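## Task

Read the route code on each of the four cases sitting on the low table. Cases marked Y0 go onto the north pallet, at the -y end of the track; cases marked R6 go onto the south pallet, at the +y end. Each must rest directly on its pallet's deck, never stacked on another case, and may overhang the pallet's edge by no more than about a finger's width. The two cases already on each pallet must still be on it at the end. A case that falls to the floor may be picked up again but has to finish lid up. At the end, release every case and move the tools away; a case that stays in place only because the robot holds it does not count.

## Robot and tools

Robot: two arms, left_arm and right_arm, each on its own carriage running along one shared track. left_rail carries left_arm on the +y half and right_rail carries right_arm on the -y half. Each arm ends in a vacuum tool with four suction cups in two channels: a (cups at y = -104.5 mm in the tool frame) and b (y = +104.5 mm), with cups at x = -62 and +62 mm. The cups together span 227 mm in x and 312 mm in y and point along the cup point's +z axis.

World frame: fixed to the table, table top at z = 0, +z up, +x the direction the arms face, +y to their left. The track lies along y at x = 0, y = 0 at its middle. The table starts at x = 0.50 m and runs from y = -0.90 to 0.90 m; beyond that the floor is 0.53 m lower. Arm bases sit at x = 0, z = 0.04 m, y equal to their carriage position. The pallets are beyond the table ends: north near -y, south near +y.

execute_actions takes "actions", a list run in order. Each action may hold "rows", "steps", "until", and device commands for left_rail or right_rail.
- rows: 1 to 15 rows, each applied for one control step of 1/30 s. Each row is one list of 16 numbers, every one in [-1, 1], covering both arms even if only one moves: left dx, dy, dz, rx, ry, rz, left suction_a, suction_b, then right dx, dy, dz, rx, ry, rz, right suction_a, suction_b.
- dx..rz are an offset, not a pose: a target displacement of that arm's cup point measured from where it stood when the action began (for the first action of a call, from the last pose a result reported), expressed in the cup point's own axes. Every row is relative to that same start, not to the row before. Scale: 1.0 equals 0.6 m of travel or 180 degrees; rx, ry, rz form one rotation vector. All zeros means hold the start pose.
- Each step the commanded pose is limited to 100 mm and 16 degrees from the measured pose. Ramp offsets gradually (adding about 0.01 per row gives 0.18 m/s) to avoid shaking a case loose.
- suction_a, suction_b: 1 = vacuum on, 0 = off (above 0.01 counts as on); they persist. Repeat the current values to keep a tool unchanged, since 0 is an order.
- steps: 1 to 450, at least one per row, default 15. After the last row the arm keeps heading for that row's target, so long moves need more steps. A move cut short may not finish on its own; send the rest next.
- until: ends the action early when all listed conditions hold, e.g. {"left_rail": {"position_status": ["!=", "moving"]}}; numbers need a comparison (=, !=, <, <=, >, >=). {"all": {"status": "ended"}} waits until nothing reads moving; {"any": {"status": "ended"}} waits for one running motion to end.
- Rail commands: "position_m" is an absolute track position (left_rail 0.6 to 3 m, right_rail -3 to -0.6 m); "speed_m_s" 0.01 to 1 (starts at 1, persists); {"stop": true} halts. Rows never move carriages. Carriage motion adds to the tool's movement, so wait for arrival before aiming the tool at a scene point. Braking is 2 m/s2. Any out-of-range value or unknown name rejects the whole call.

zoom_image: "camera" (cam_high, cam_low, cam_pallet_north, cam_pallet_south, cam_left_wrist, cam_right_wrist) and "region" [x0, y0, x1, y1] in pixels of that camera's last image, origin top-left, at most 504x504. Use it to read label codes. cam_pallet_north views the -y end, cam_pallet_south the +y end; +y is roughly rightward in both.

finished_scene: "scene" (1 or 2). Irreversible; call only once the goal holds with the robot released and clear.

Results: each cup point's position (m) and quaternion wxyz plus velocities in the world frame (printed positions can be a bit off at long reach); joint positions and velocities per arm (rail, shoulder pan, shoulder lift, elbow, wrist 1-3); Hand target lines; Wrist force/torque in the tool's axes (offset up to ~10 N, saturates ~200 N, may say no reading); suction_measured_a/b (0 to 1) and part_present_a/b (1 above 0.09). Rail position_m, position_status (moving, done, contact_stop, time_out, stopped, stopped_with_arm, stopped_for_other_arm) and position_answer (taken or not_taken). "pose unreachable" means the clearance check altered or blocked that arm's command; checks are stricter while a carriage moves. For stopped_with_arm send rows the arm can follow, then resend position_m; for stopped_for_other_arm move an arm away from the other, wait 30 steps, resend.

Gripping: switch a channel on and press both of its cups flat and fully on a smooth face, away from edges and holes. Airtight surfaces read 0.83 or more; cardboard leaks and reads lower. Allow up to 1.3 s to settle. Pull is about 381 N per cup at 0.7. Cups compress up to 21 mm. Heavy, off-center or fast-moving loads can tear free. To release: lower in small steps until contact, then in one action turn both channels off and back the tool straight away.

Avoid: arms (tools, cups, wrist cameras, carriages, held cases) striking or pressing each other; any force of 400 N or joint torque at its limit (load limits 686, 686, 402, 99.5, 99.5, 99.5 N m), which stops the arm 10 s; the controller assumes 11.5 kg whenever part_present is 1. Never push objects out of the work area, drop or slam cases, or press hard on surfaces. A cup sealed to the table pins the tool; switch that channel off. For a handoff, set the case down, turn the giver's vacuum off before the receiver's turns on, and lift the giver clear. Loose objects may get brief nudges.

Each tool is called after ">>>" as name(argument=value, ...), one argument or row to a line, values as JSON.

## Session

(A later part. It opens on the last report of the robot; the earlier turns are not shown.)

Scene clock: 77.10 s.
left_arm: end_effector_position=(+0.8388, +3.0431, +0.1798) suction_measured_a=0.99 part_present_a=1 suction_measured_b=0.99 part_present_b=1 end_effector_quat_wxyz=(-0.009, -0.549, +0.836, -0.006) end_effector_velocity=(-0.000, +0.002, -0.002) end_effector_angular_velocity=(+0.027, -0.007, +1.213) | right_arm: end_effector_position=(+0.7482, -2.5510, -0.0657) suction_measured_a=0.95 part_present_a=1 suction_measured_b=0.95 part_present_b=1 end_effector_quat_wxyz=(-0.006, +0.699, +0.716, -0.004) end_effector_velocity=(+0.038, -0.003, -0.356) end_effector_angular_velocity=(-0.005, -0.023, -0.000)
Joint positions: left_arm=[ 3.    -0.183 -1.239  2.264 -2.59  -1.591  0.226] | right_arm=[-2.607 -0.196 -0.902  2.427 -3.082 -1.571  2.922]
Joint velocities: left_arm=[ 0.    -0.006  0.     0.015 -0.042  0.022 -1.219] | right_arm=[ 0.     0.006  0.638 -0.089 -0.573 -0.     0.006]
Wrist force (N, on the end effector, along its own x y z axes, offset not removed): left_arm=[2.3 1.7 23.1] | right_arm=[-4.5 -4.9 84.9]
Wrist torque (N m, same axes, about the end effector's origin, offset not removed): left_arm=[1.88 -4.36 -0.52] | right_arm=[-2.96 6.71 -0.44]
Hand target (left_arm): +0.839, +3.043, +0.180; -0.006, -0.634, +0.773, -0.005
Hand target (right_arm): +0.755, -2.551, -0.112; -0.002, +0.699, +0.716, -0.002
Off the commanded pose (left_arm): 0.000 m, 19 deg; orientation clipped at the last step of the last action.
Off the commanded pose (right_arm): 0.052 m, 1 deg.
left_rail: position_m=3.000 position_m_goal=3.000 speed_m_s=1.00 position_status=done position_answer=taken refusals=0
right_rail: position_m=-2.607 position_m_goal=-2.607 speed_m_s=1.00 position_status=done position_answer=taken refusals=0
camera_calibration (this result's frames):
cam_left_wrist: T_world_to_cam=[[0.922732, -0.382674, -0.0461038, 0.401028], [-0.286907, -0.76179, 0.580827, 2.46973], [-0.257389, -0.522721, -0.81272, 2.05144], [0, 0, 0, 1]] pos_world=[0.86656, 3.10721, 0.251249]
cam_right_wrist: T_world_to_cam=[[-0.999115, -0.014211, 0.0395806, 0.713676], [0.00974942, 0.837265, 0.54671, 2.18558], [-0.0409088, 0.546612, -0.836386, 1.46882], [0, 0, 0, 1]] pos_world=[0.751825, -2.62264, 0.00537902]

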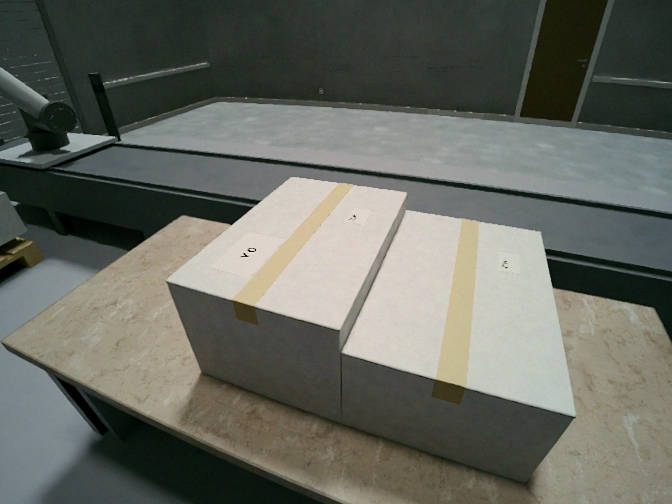

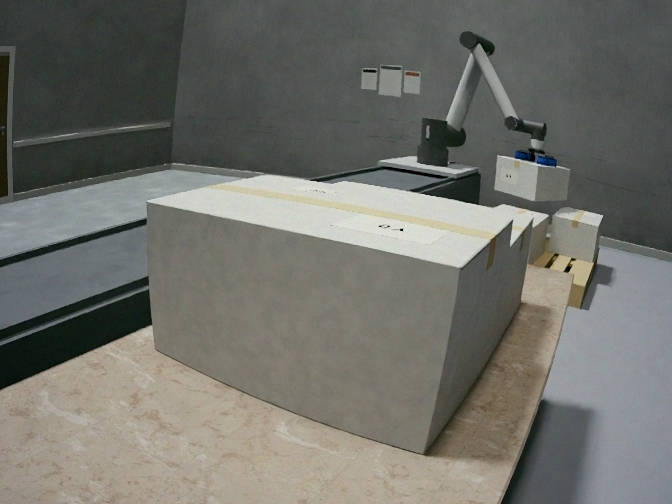

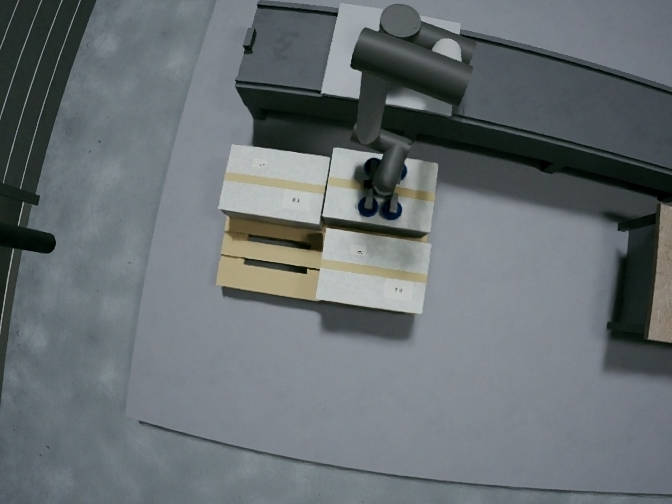

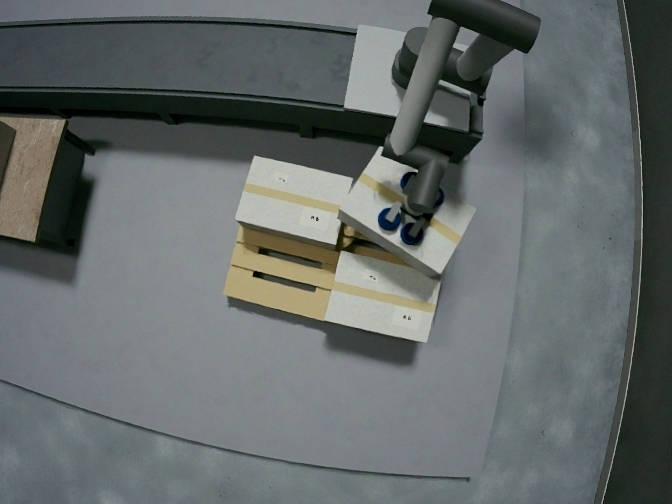

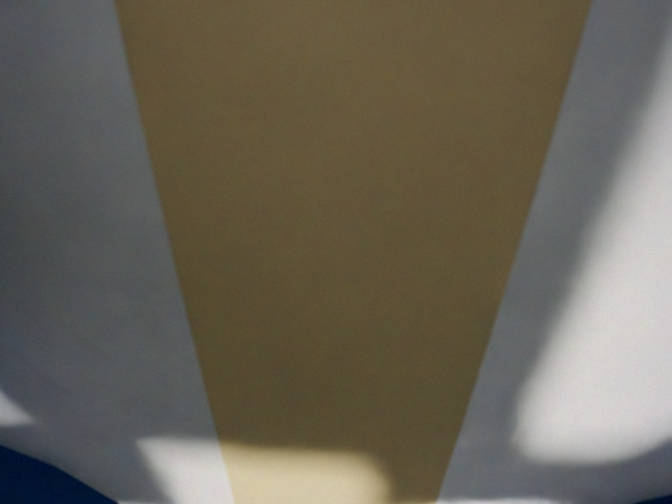

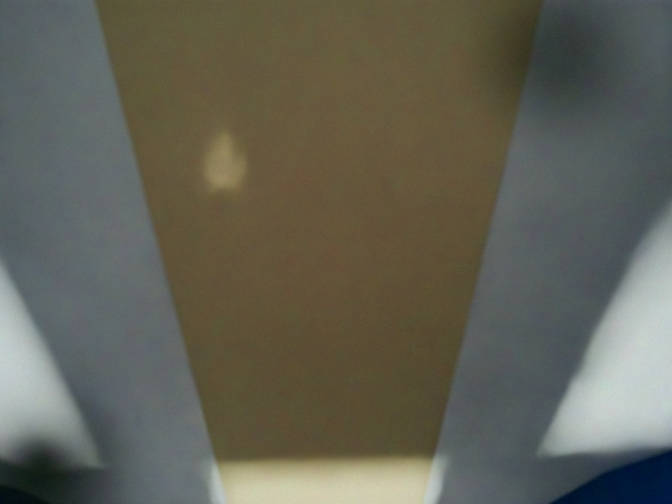

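>>> execute_actions(
  actions=[
    {"steps":1},
  ],
)

Scene clock: 77.47 s.
left_arm: end_effector_position=(+0.8388, +3.0431, +0.1795) suction_measured_a=0.99 part_present_a=1 suction_measured_b=0.99 part_present_b=1 end_effector_quat_wxyz=(-0.006, -0.630, +0.777, -0.005) end_effector_velocity=(-0.000, -0.001, -0.001) end_effector_angular_velocity=(+0.016, -0.003, +0.117) | right_arm: end_effector_position=(+0.7546, -2.5513, -0.1096) suction_measured_a=0.95 part_present_a=1 suction_measured_b=0.95 part_present_b=1 end_effector_quat_wxyz=(-0.003, +0.699, +0.716, -0.002) end_effector_velocity=(+0.009, -0.000, -0.023) end_effector_angular_velocity=(-0.001, -0.011, +0.000)
Joint positions: left_arm=[ 3.    -0.185 -1.239  2.266 -2.596 -1.586  0.023] | right_arm=[-2.607 -0.195 -0.823  2.413 -3.155 -1.571  2.923]
Joint velocities: left_arm=[ 0.    -0.007 -0.     0.003 -0.005  0.016 -0.124] | right_arm=[ 0.     0.002  0.044 -0.014 -0.04   0.001  0.002]
Wrist force (N, on the end effector, along its own x y z axes, offset not removed): left_arm=[0.6 -3.7 28.0] | right_arm=[1.6 -3.6 56.5]
Wrist torque (N m, same axes, about the end effector's origin, offset not removed): left_arm=[1.25 -4.01 -0.79] | right_arm=[-1.70 5.15 -0.33]
Hand target (left_arm): +0.839, +3.043, +0.180; -0.001, -0.676, +0.737, -0.001
Hand target (right_arm): +0.760, -2.552, -0.116; -0.000, +0.699, +0.716, -0.000
Off the commanded pose (left_arm): 0.000 m, 7 deg.
Off the commanded pose (right_arm): 0.009 m, 0 deg.
left_rail: position_m=3.000 position_m_goal=3.000 speed_m_s=1.00 position_status=done position_answer=taken refusals=0
right_rail: position_m=-2.607 position_m_goal=-2.607 speed_m_s=1.00 position_status=done position_answer=taken refusals=0
camera_calibration (this result's frames):
cam_left_wrist: T_world_to_cam=[[0.980623, -0.190314, -0.0464684, -0.232799], [-0.129217, -0.806636, 0.57675, 2.47488], [-0.147247, -0.55957, -0.815598, 2.0715], [0, 0, 0, 1]] pos_world=[0.853107, 3.11117, 0.251309]
cam_right_wrist: T_world_to_cam=[[-0.99939, -0.0140778, 0.0319752, 0.72155], [0.00565296, 0.838004, 0.545634, 2.21462], [-0.0344767, 0.545482, -0.837413, 1.42471], [0, 0, 0, 1]] pos_world=[0.757709, -2.62286, -0.038376]

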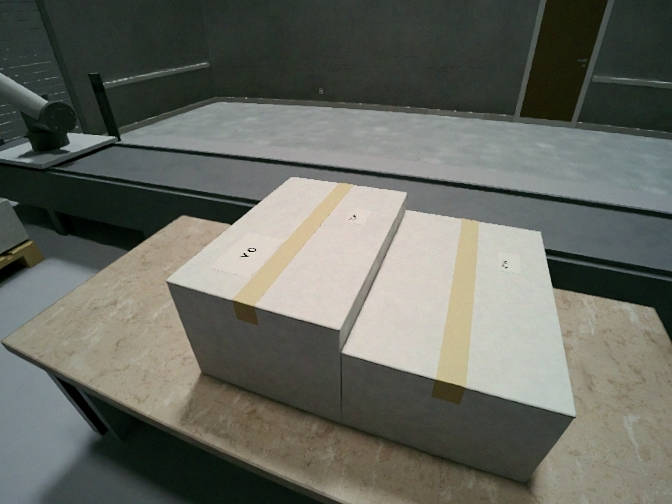

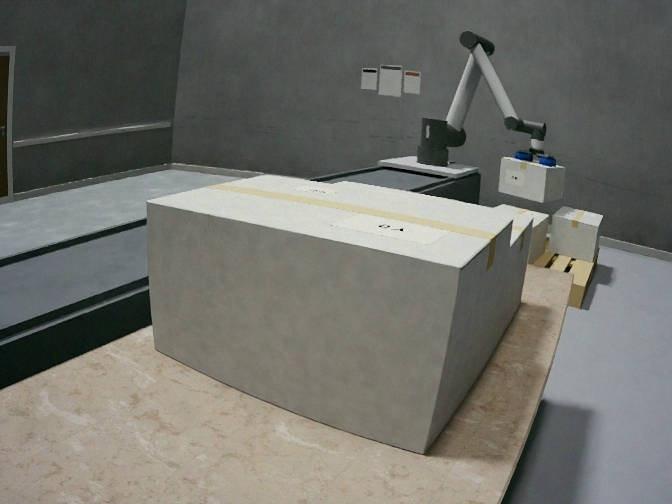

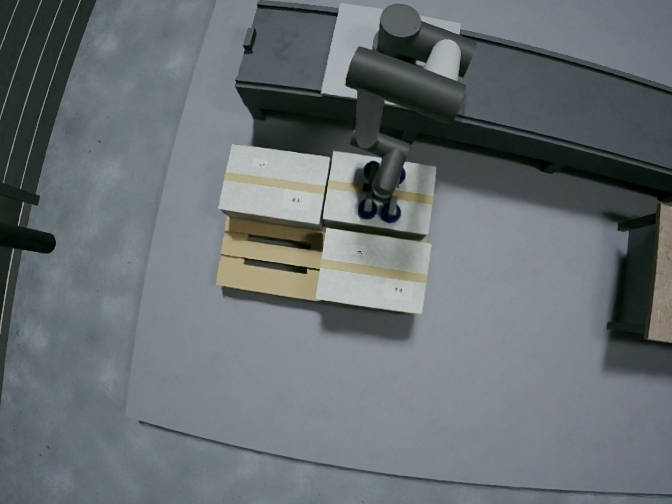

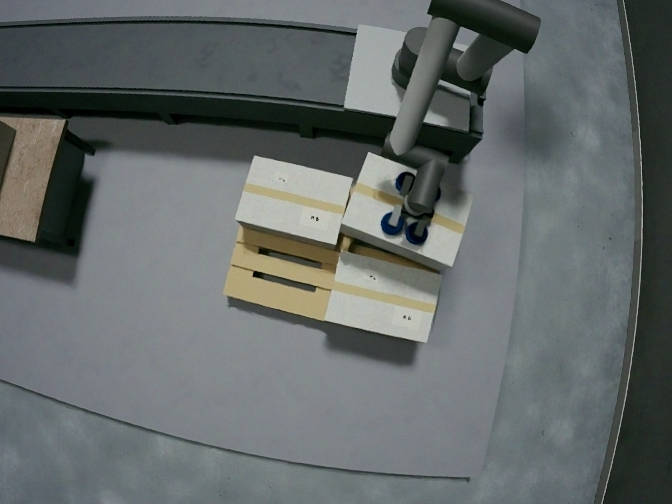

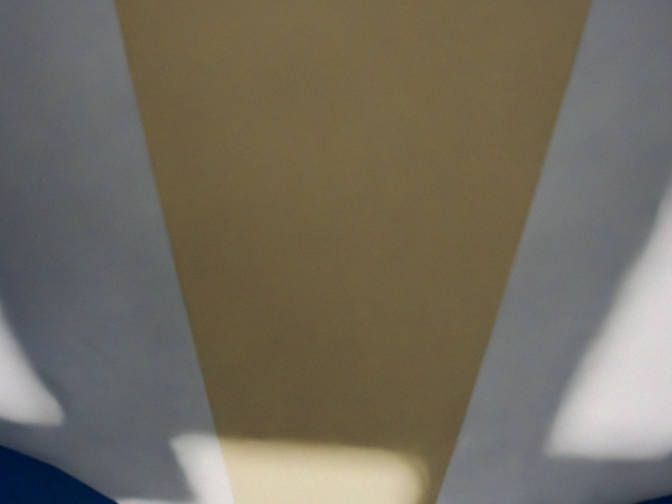

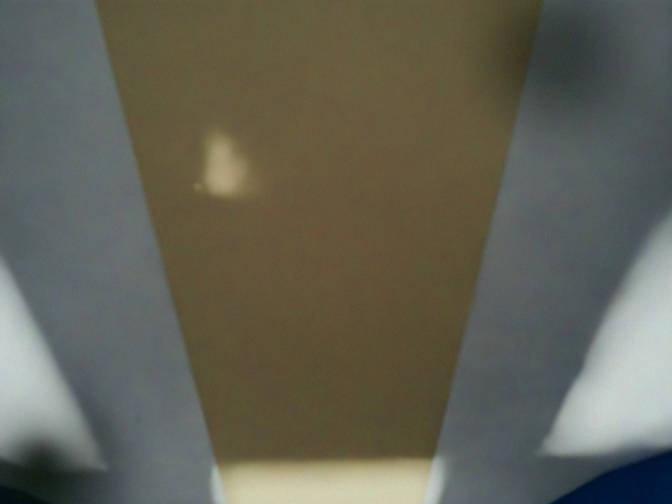

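>>> zoom_image(
  camera="cam_pallet_north",
  region=[300, 130, 460, 260],
)

Region (300, 130, 460, 260) of cam_pallet_north's 672x504 image, scaled by 3.150, with more detail than that image has; it fills the top 410 rows of this view, and the rest is white.

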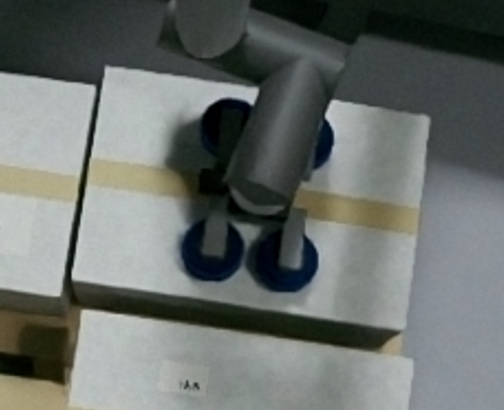

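>>> execute_actions(
  actions=[],
)

>>> zoom_image(
  camera="cam_pallet_south",
  region=[320, 130, 490, 290],
)

>>> zoom_image(
  camera="cam_pallet_north",
  region=[300, 130, 460, 260],
)

Scene clock: 82.50 s.
left_arm: end_effector_position=(+0.8388, +3.0430, +0.1796) suction_measured_a=0.99 part_present_a=1 suction_measured_b=0.99 part_present_b=1 end_effector_quat_wxyz=(+0.001, +0.676, -0.737, +0.001) end_effector_velocity=(+0.000, +0.000, +0.000) end_effector_angular_velocity=(+0.000, -0.000, +0.000) | right_arm: end_effector_position=(+0.7603, -2.5517, -0.1164) suction_measured_a=0.95 part_present_a=1 suction_measured_b=0.95 part_present_b=1 end_effector_quat_wxyz=(-0.000, +0.699, +0.716, -0.000) end_effector_velocity=(-0.000, +0.000, -0.000) end_effector_angular_velocity=(+0.000, +0.000, +0.000)
Joint positions: left_arm=[ 3.    -0.189 -1.24   2.268 -2.599 -1.574 -0.104] | right_arm=[-2.607 -0.194 -0.81   2.406 -3.166 -1.571  2.924]
Joint velocities: left_arm=[ 0. -0. -0.  0.  0.  0. -0.] | right_arm=[ 0.  0.  0. -0.  0.  0. -0.]
Wrist force (N, on the end effector, along its own x y z axes, offset not removed): left_arm=[3.7 1.2 25.3] | right_arm=[1.3 -6.9 51.4]
Wrist torque (N m, same axes, about the end effector's origin, offset not removed): left_arm=[1.79 -4.52 -0.37] | right_arm=[-2.06 5.17 -0.41]
Hand target (left_arm): +0.839, +3.043, +0.180; +0.001, +0.676, -0.737, +0.001
Hand target (right_arm): +0.760, -2.552, -0.116; -0.000, +0.699, +0.716, -0.000
Off the commanded pose (left_arm): 0.000 m, 0 deg.
Off the commanded pose (right_arm): 0.001 m, 0 deg.
left_rail: position_m=3.000 position_m_goal=3.000 speed_m_s=1.00 position_status=done position_answer=taken refusals=0
right_rail: position_m=-2.607 position_m_goal=-2.607 speed_m_s=1.00 position_status=done position_answer=taken refusals=0
camera_calibration (this result's frames):
cam_left_wrist: T_world_to_cam=[[0.996654, -0.0678625, -0.0455636, -0.619066], [-0.0302016, -0.823709, 0.566208, 2.44555], [-0.0759555, -0.562937, -0.823002, 2.02328], [0, 0, 0, 1]] pos_world=[0.844533, 3.11139, 0.252273]
cam_right_wrist: T_world_to_cam=[[-0.999558, -0.0140629, 0.0261778, 0.72693], [0.0024778, 0.838421, 0.545017, 2.22205], [-0.0296125, 0.544842, -0.838016, 1.414], [0, 0, 0, 1]] pos_world=[0.762975, -2.62319, -0.0451286]

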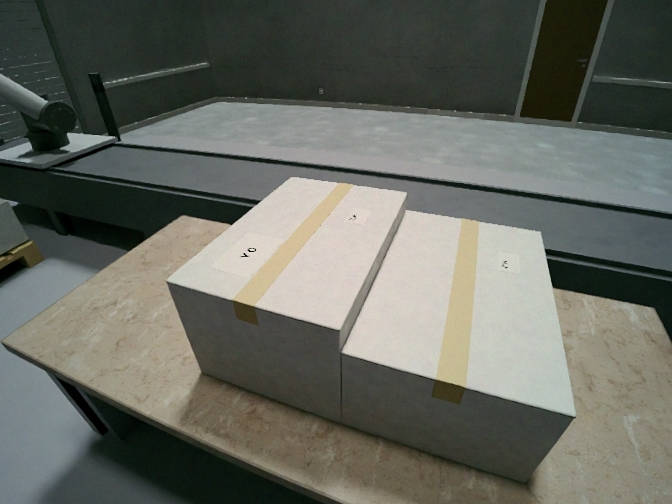

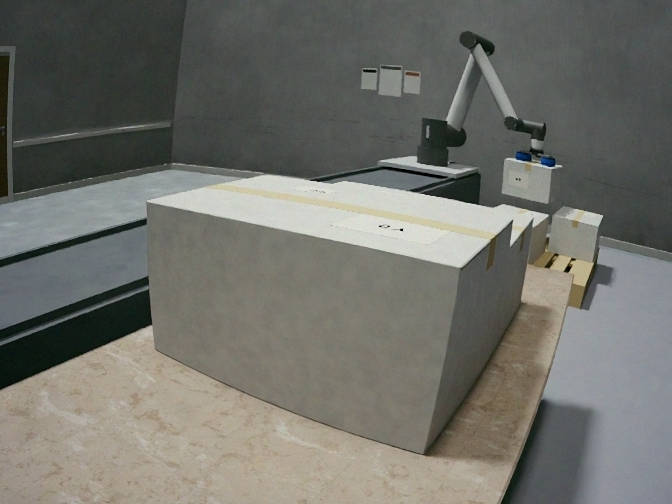

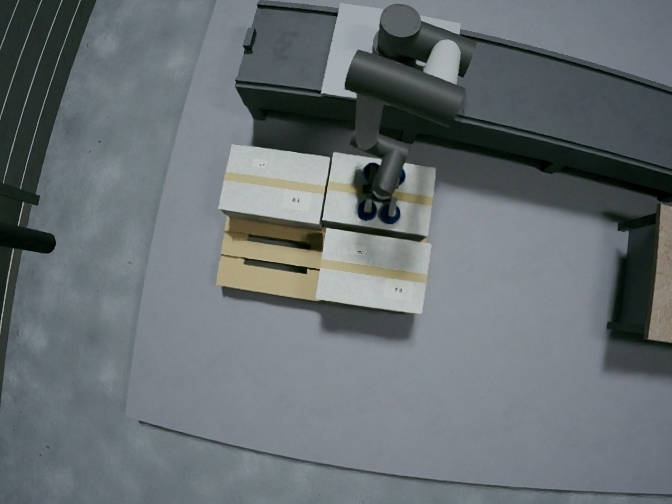

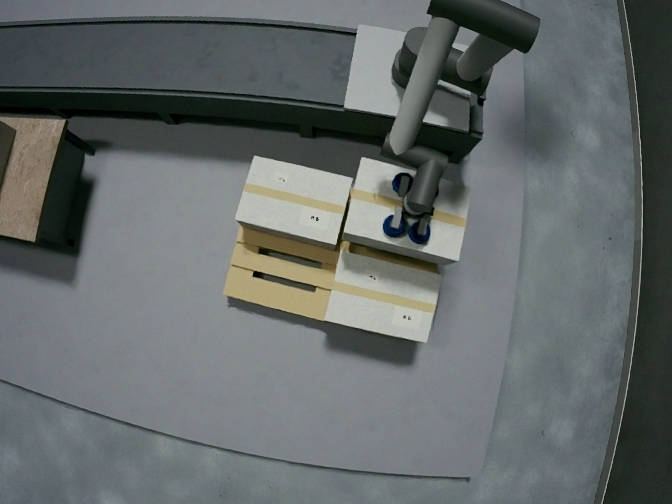

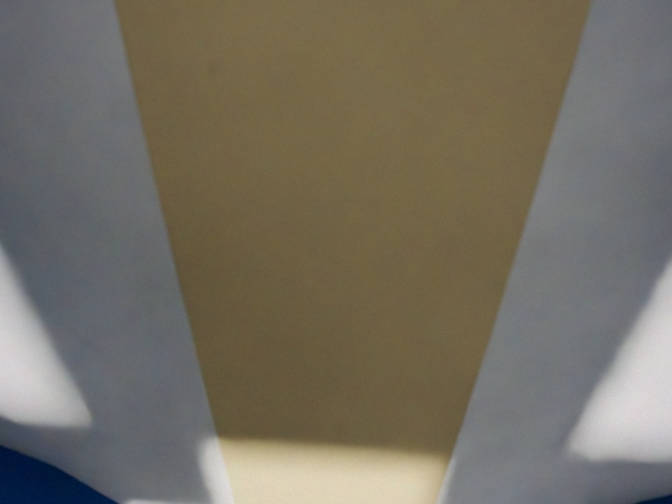

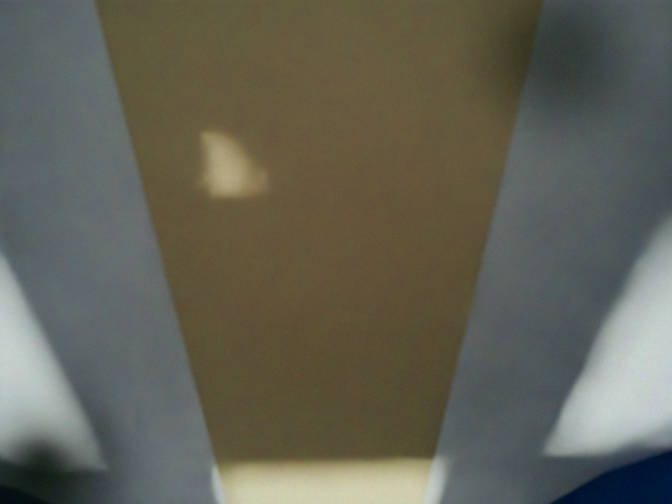

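Region (320, 130, 490, 290) of cam_pallet_south's 672x504 image, scaled by 2.965, with more detail than that image has; it fills the top 474 rows of this view, and the rest is white.

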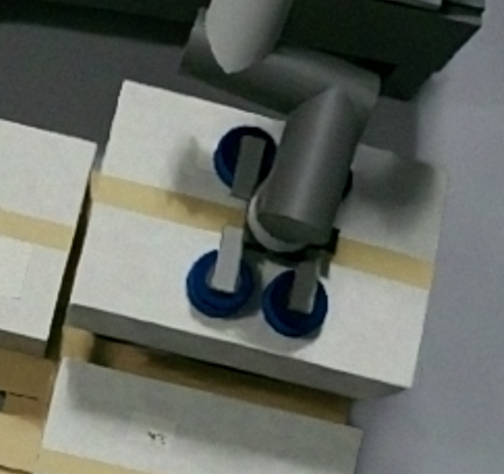

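Region (300, 130, 460, 260) of cam_pallet_north's 672x504 image, scaled by 3.150, with more detail than that image has; it fills the top 410 rows of this view, and the rest is white.

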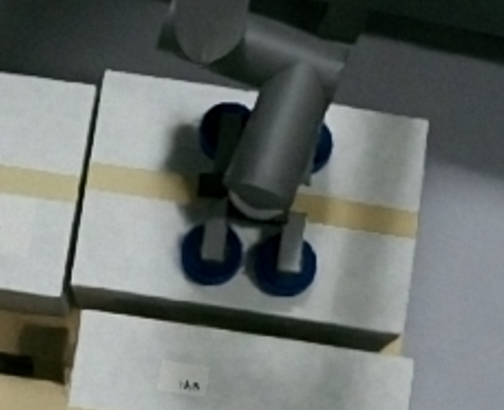

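>>> execute_actions(
  actions=[
    {"rows":[
[-0.004,-0.005,0.02,0,0,0,1,1, 0,0,0.006,0,0,0,1,1],
[-0.008,-0.009,0.06,0,0,0,1,1, 0,0,0.012,0,0,0,1,1],
[-0.010,-0.012,0.15,0,0,0,1,1, 0,0,0.017,0,0,0,1,1]
],"steps":3},
  ],
)

Scene clock: 89.37 s.
left_arm: end_effector_position=(+0.8399, +3.0438, +0.1740) suction_measured_a=0.99 part_present_a=1 suction_measured_b=0.99 part_present_b=1 end_effector_quat_wxyz=(+0.001, +0.676, -0.736, +0.001) end_effector_velocity=(+0.018, +0.022, -0.185) end_effector_angular_velocity=(+0.001, +0.005, +0.001) | right_arm: end_effector_position=(+0.7604, -2.5517, -0.1180) suction_measured_a=0.95 part_present_a=1 suction_measured_b=0.95 part_present_b=1 end_effector_quat_wxyz=(-0.000, +0.699, +0.716, -0.000) end_effector_velocity=(+0.001, -0.000, -0.040) end_effector_angular_velocity=(-0.000, -0.001, +0.000)
Joint positions: left_arm=[ 3.    -0.188 -1.232  2.269 -2.608 -1.574 -0.103] | right_arm=[-2.607 -0.194 -0.807  2.405 -3.169 -1.571  2.924]
Joint velocities: left_arm=[ 0.     0.031  0.257  0.042 -0.293  0.     0.029] | right_arm=[ 0.    -0.     0.069 -0.011 -0.059  0.    -0.   ]
Wrist force (N, on the end effector, along its own x y z axes, offset not removed): left_arm=[11.1 -7.0 -31.5] | right_arm=[3.2 -3.7 43.9]
Wrist torque (N m, same axes, about the end effector's origin, offset not removed): left_arm=[1.37 -2.14 -0.68] | right_arm=[-2.20 4.47 -0.58]
Hand target (left_arm): +0.837, +3.049, +0.097; +0.003, +0.676, -0.736, -0.002
Hand target (right_arm): +0.760, -2.551, -0.126; -0.000, +0.699, +0.716, -0.000
Off the commanded pose (left_arm): 0.085 m, 0 deg.
Off the commanded pose (right_arm): 0.009 m, 0 deg.
left_rail: position_m=3.000 position_m_goal=3.000 speed_m_s=1.00 position_status=done position_answer=taken refusals=0
right_rail: position_m=-2.607 position_m_goal=-2.607 speed_m_s=1.00 position_status=done position_answer=taken refusals=0
camera_calibration (this result's frames):
cam_left_wrist: T_world_to_cam=[[0.996692, -0.0676288, -0.0450664, -0.621244], [-0.0302838, -0.823663, 0.56627, 2.44929], [-0.0754157, -0.563032, -0.822987, 2.0191], [0, 0, 0, 1]] pos_world=[0.845636, 3.1122, 0.246738]
cam_right_wrist: T_world_to_cam=[[-0.999562, -0.0140641, 0.0260256, 0.727017], [0.00239298, 0.838438, 0.544992, 2.223], [-0.0294857, 0.544816, -0.838037, 1.41255], [0, 0, 0, 1]] pos_world=[0.76303, -2.6232, -0.0466679]

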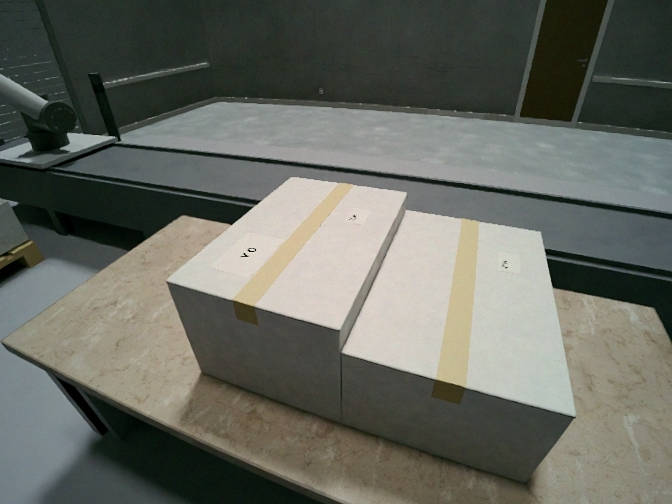

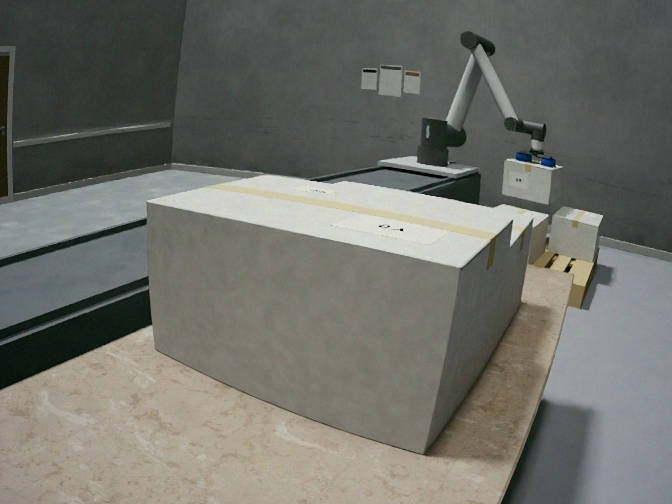

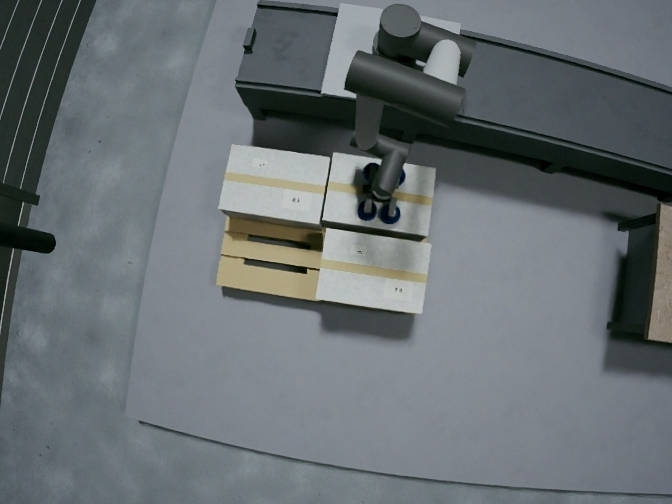

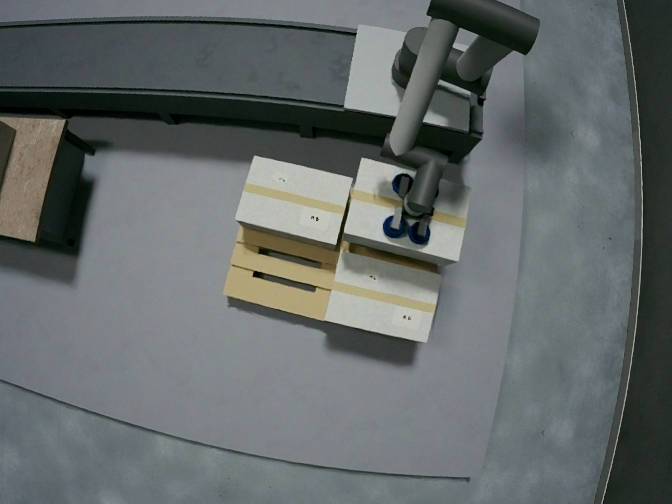

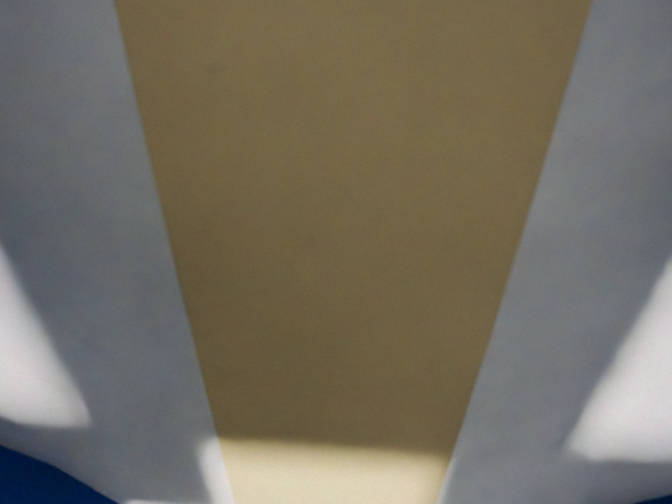

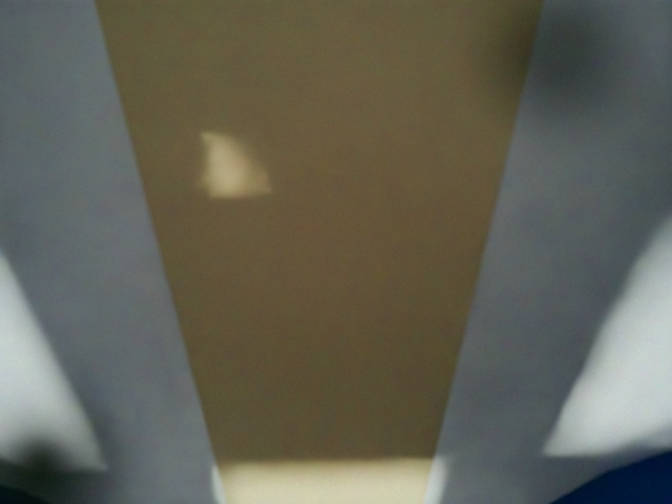

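>>> execute_actions(
  actions=[],
)

Scene clock: 90.00 s.
left_arm: end_effector_position=(+0.8371, +3.0485, +0.0980) suction_measured_a=0.99 part_present_a=1 suction_measured_b=0.99 part_present_b=1 end_effector_quat_wxyz=(+0.003, +0.676, -0.737, -0.002) end_effector_velocity=(-0.000, +0.000, -0.004) end_effector_angular_velocity=(-0.000, +0.001, +0.000) | right_arm: end_effector_position=(+0.7602, -2.5517, -0.1264) suction_measured_a=0.95 part_present_a=1 suction_measured_b=0.95 part_present_b=1 end_effector_quat_wxyz=(-0.000, +0.699, +0.716, -0.000) end_effector_velocity=(-0.000, +0.000, -0.000) end_effector_angular_velocity=(+0.000, +0.000, +0.000)
Joint positions: left_arm=[ 3.    -0.183 -1.131  2.292 -2.725 -1.573 -0.098] | right_arm=[-2.607 -0.194 -0.792  2.403 -3.181 -1.571  2.924]
Joint velocities: left_arm=[ 0.     0.     0.006  0.001 -0.006 -0.     0.   ] | right_arm=[ 0.    -0.     0.001 -0.    -0.001  0.    -0.   ]
Wrist force (N, on the end effector, along its own x y z axes, offset not removed): left_arm=[3.6 -2.1 28.5] | right_arm=[-4.1 -3.1 50.9]
Wrist torque (N m, same axes, about the end effector's origin, offset not removed): left_arm=[1.30 -4.45 -0.56] | right_arm=[-1.40 5.81 -0.43]
Hand target (left_arm): +0.837, +3.049, +0.097; +0.003, +0.676, -0.736, -0.002
Hand target (right_arm): +0.760, -2.551, -0.126; -0.000, +0.699, +0.716, -0.000
Off the commanded pose (left_arm): 0.013 m, 0 deg.
Off the commanded pose (right_arm): 0.000 m, 0 deg.
left_rail: position_m=3.000 position_m_goal=3.000 speed_m_s=1.00 position_status=done position_answer=taken refusals=0
right_rail: position_m=-2.607 position_m_goal=-2.607 speed_m_s=1.00 position_status=done position_answer=taken refusals=0
camera_calibration (this result's frames):
cam_left_wrist: T_world_to_cam=[[0.996288, -0.0676262, -0.0532545, -0.620382], [-0.0257614, -0.824578, 0.565161, 2.49524], [-0.0821322, -0.561692, -0.82326, 1.96052], [0, 0, 0, 1]] pos_world=[0.843382, 3.11677, 0.170761]
cam_right_wrist: T_world_to_cam=[[-0.999554, -0.0140655, 0.0263243, 0.727101], [0.00255643, 0.838404, 0.545044, 2.22738], [-0.0297367, 0.544868, -0.837994, 1.40576], [0, 0, 0, 1]] pos_world=[0.762885, -2.62317, -0.0551445]

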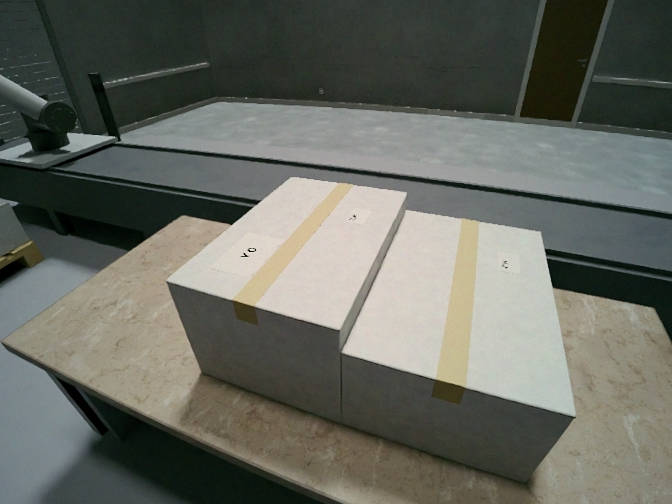

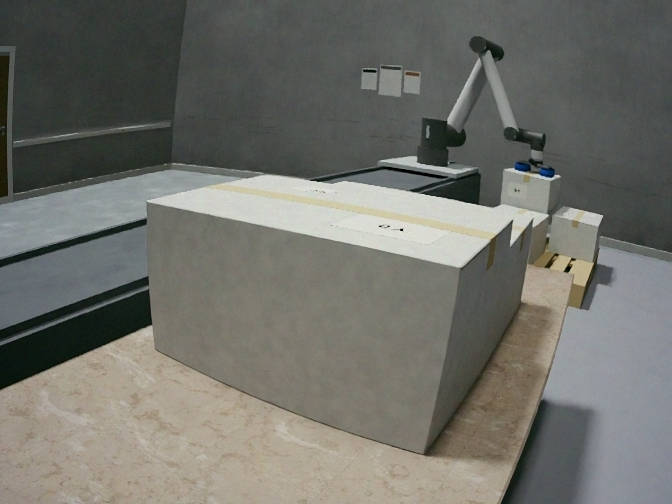

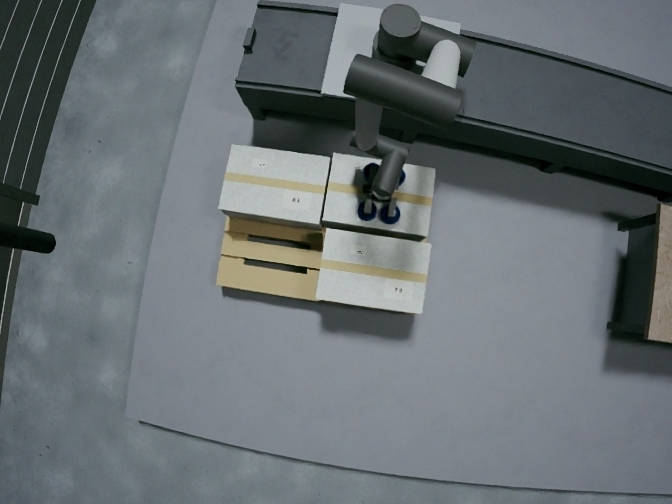

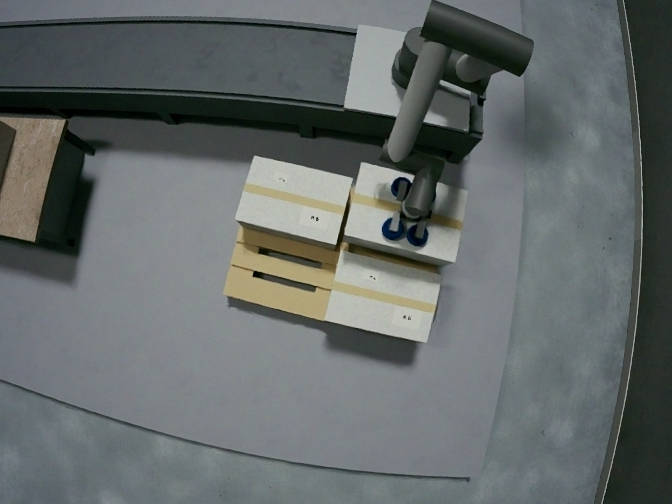

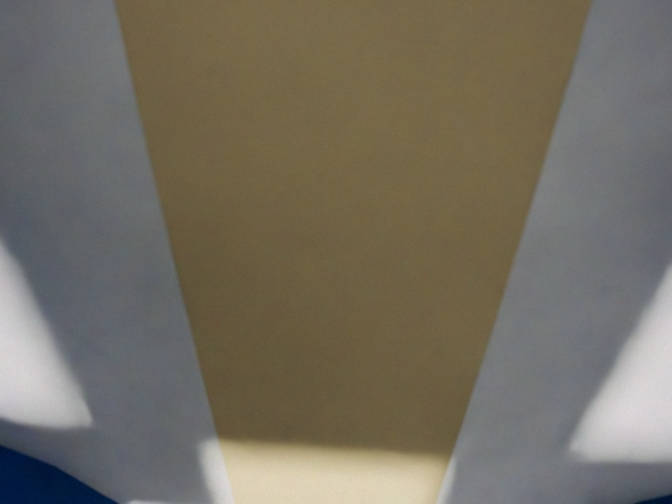

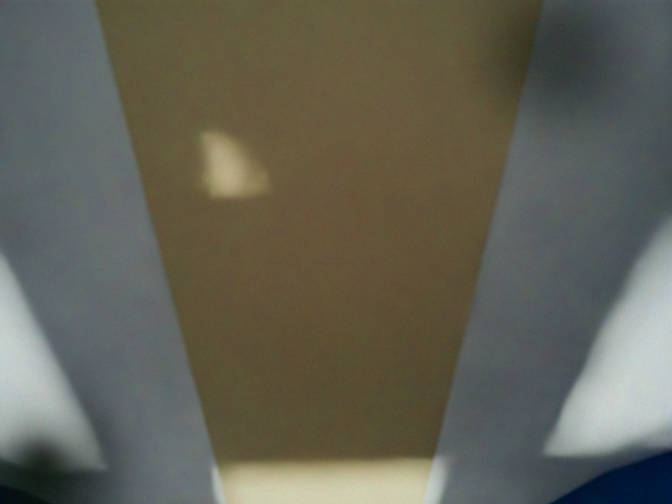

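>>> execute_actions(
  actions=[
    {"rows":[
[0,-0.008,0.04,0.001,0,0,1,1, 0,0,0.0025,0,0,0,1,1],
[0,-0.025,0.15,0.004,-0.0005,0,1,1, 0,0,0.005,0,0,0,1,1]
],"steps":2},
  ],
)

Scene clock: 92.53 s.
left_arm: end_effector_position=(+0.8374, +3.0485, +0.0951) suction_measured_a=0.99 part_present_a=1 suction_measured_b=0.99 part_present_b=1 end_effector_quat_wxyz=(+0.003, +0.676, -0.736, -0.002) end_effector_velocity=(+0.022, -0.003, -0.125) end_effector_angular_velocity=(-0.004, -0.020, +0.001) | right_arm: end_effector_position=(+0.7602, -2.5517, -0.1267) suction_measured_a=0.95 part_present_a=1 suction_measured_b=0.95 part_present_b=1 end_effector_quat_wxyz=(-0.000, +0.699, +0.716, -0.000) end_effector_velocity=(+0.001, -0.000, -0.009) end_effector_angular_velocity=(-0.000, -0.001, +0.000)
Joint positions: left_arm=[ 3.    -0.183 -1.126  2.293 -2.73  -1.574 -0.098] | right_arm=[-2.607 -0.194 -0.792  2.403 -3.181 -1.571  2.924]
Joint velocities: left_arm=[ 0.     0.001  0.192  0.007 -0.219  0.    -0.   ] | right_arm=[ 0.    -0.     0.016 -0.003 -0.014  0.    -0.   ]
Wrist force (N, on the end effector, along its own x y z axes, offset not removed): left_arm=[-0.5 26.3 -38.0] | right_arm=[0.1 -3.8 47.4]
Wrist torque (N m, same axes, about the end effector's origin, offset not removed): left_arm=[-0.90 -2.19 0.40] | right_arm=[-1.26 5.13 -0.24]
Hand target (left_arm): +0.841, +3.048, +0.016; +0.001, +0.676, -0.737, -0.002
Hand target (right_arm): +0.760, -2.551, -0.129; -0.000, +0.699, +0.716, -0.000
Off the commanded pose (left_arm): 0.088 m, 1 deg.
Off the commanded pose (right_arm): 0.003 m, 0 deg.
left_rail: position_m=3.000 position_m_goal=3.000 speed_m_s=1.00 position_status=done position_answer=taken refusals=0
right_rail: position_m=-2.607 position_m_goal=-2.607 speed_m_s=1.00 position_status=done position_answer=taken refusals=0
camera_calibration (this result's frames):
cam_left_wrist: T_world_to_cam=[[0.996303, -0.0676131, -0.0530074, -0.620973], [-0.02588, -0.824506, 0.565261, 2.49674], [-0.081924, -0.5618, -0.823207, 1.95831], [0, 0, 0, 1]] pos_world=[0.843725, 3.11677, 0.167866]
cam_right_wrist: T_world_to_cam=[[-0.999555, -0.0140656, 0.0263057, 0.727108], [0.00254613, 0.838406, 0.545041, 2.22753], [-0.0297212, 0.544865, -0.837997, 1.40553], [0, 0, 0, 1]] pos_world=[0.762887, -2.62317, -0.055388]

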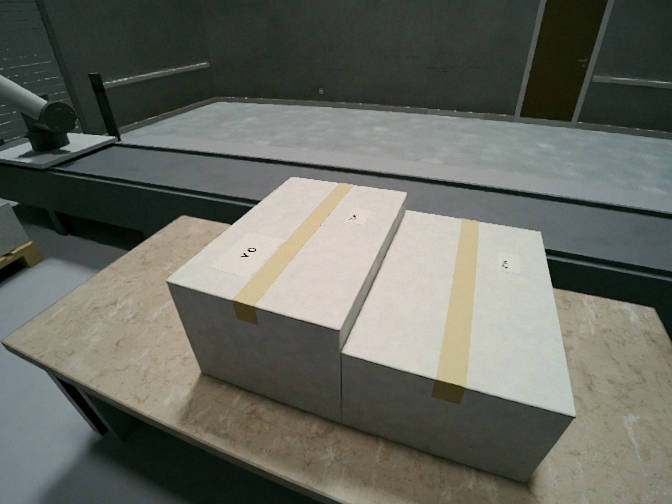

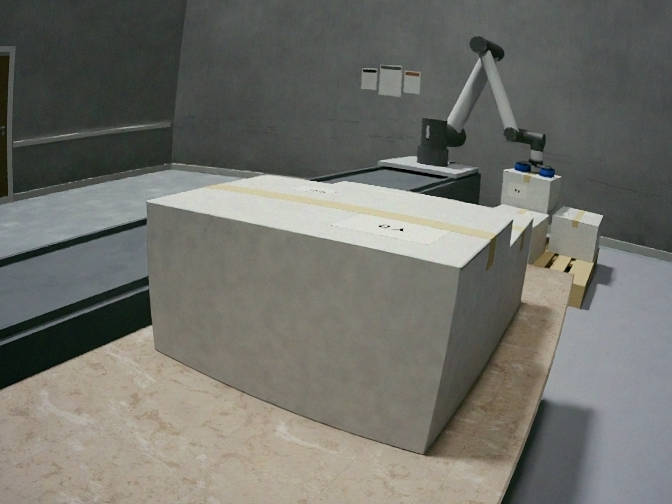

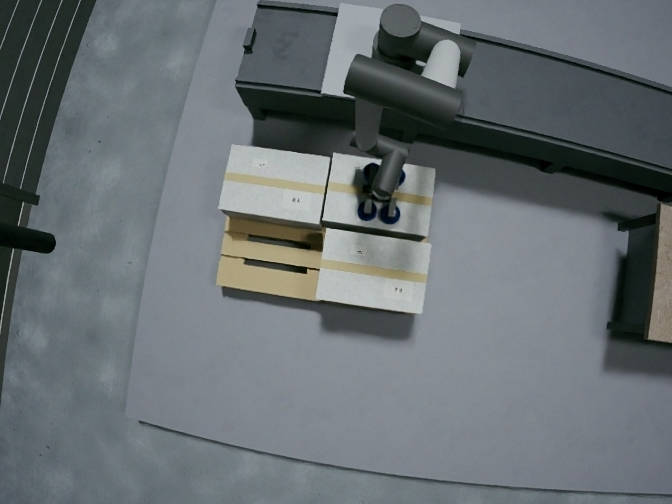

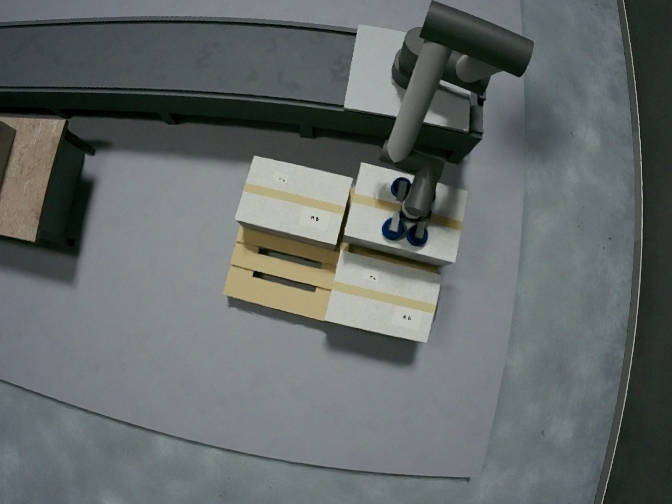

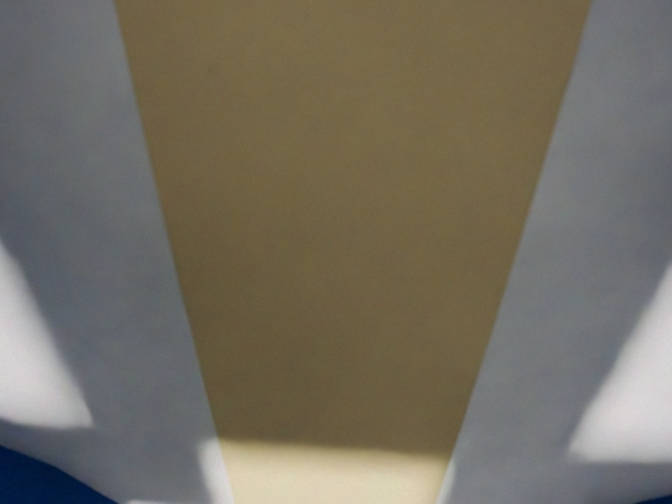

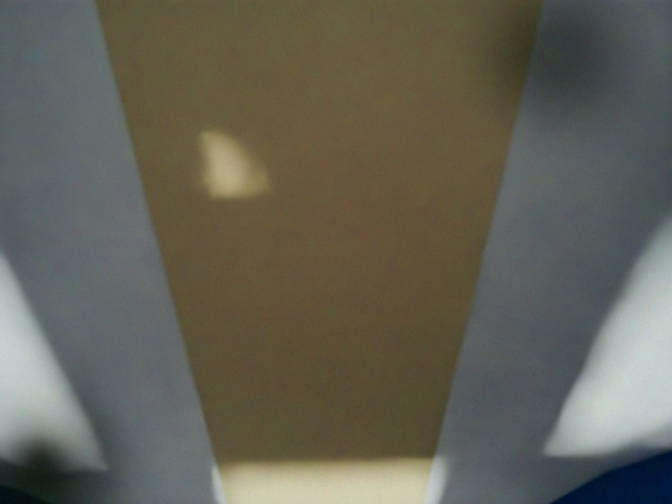

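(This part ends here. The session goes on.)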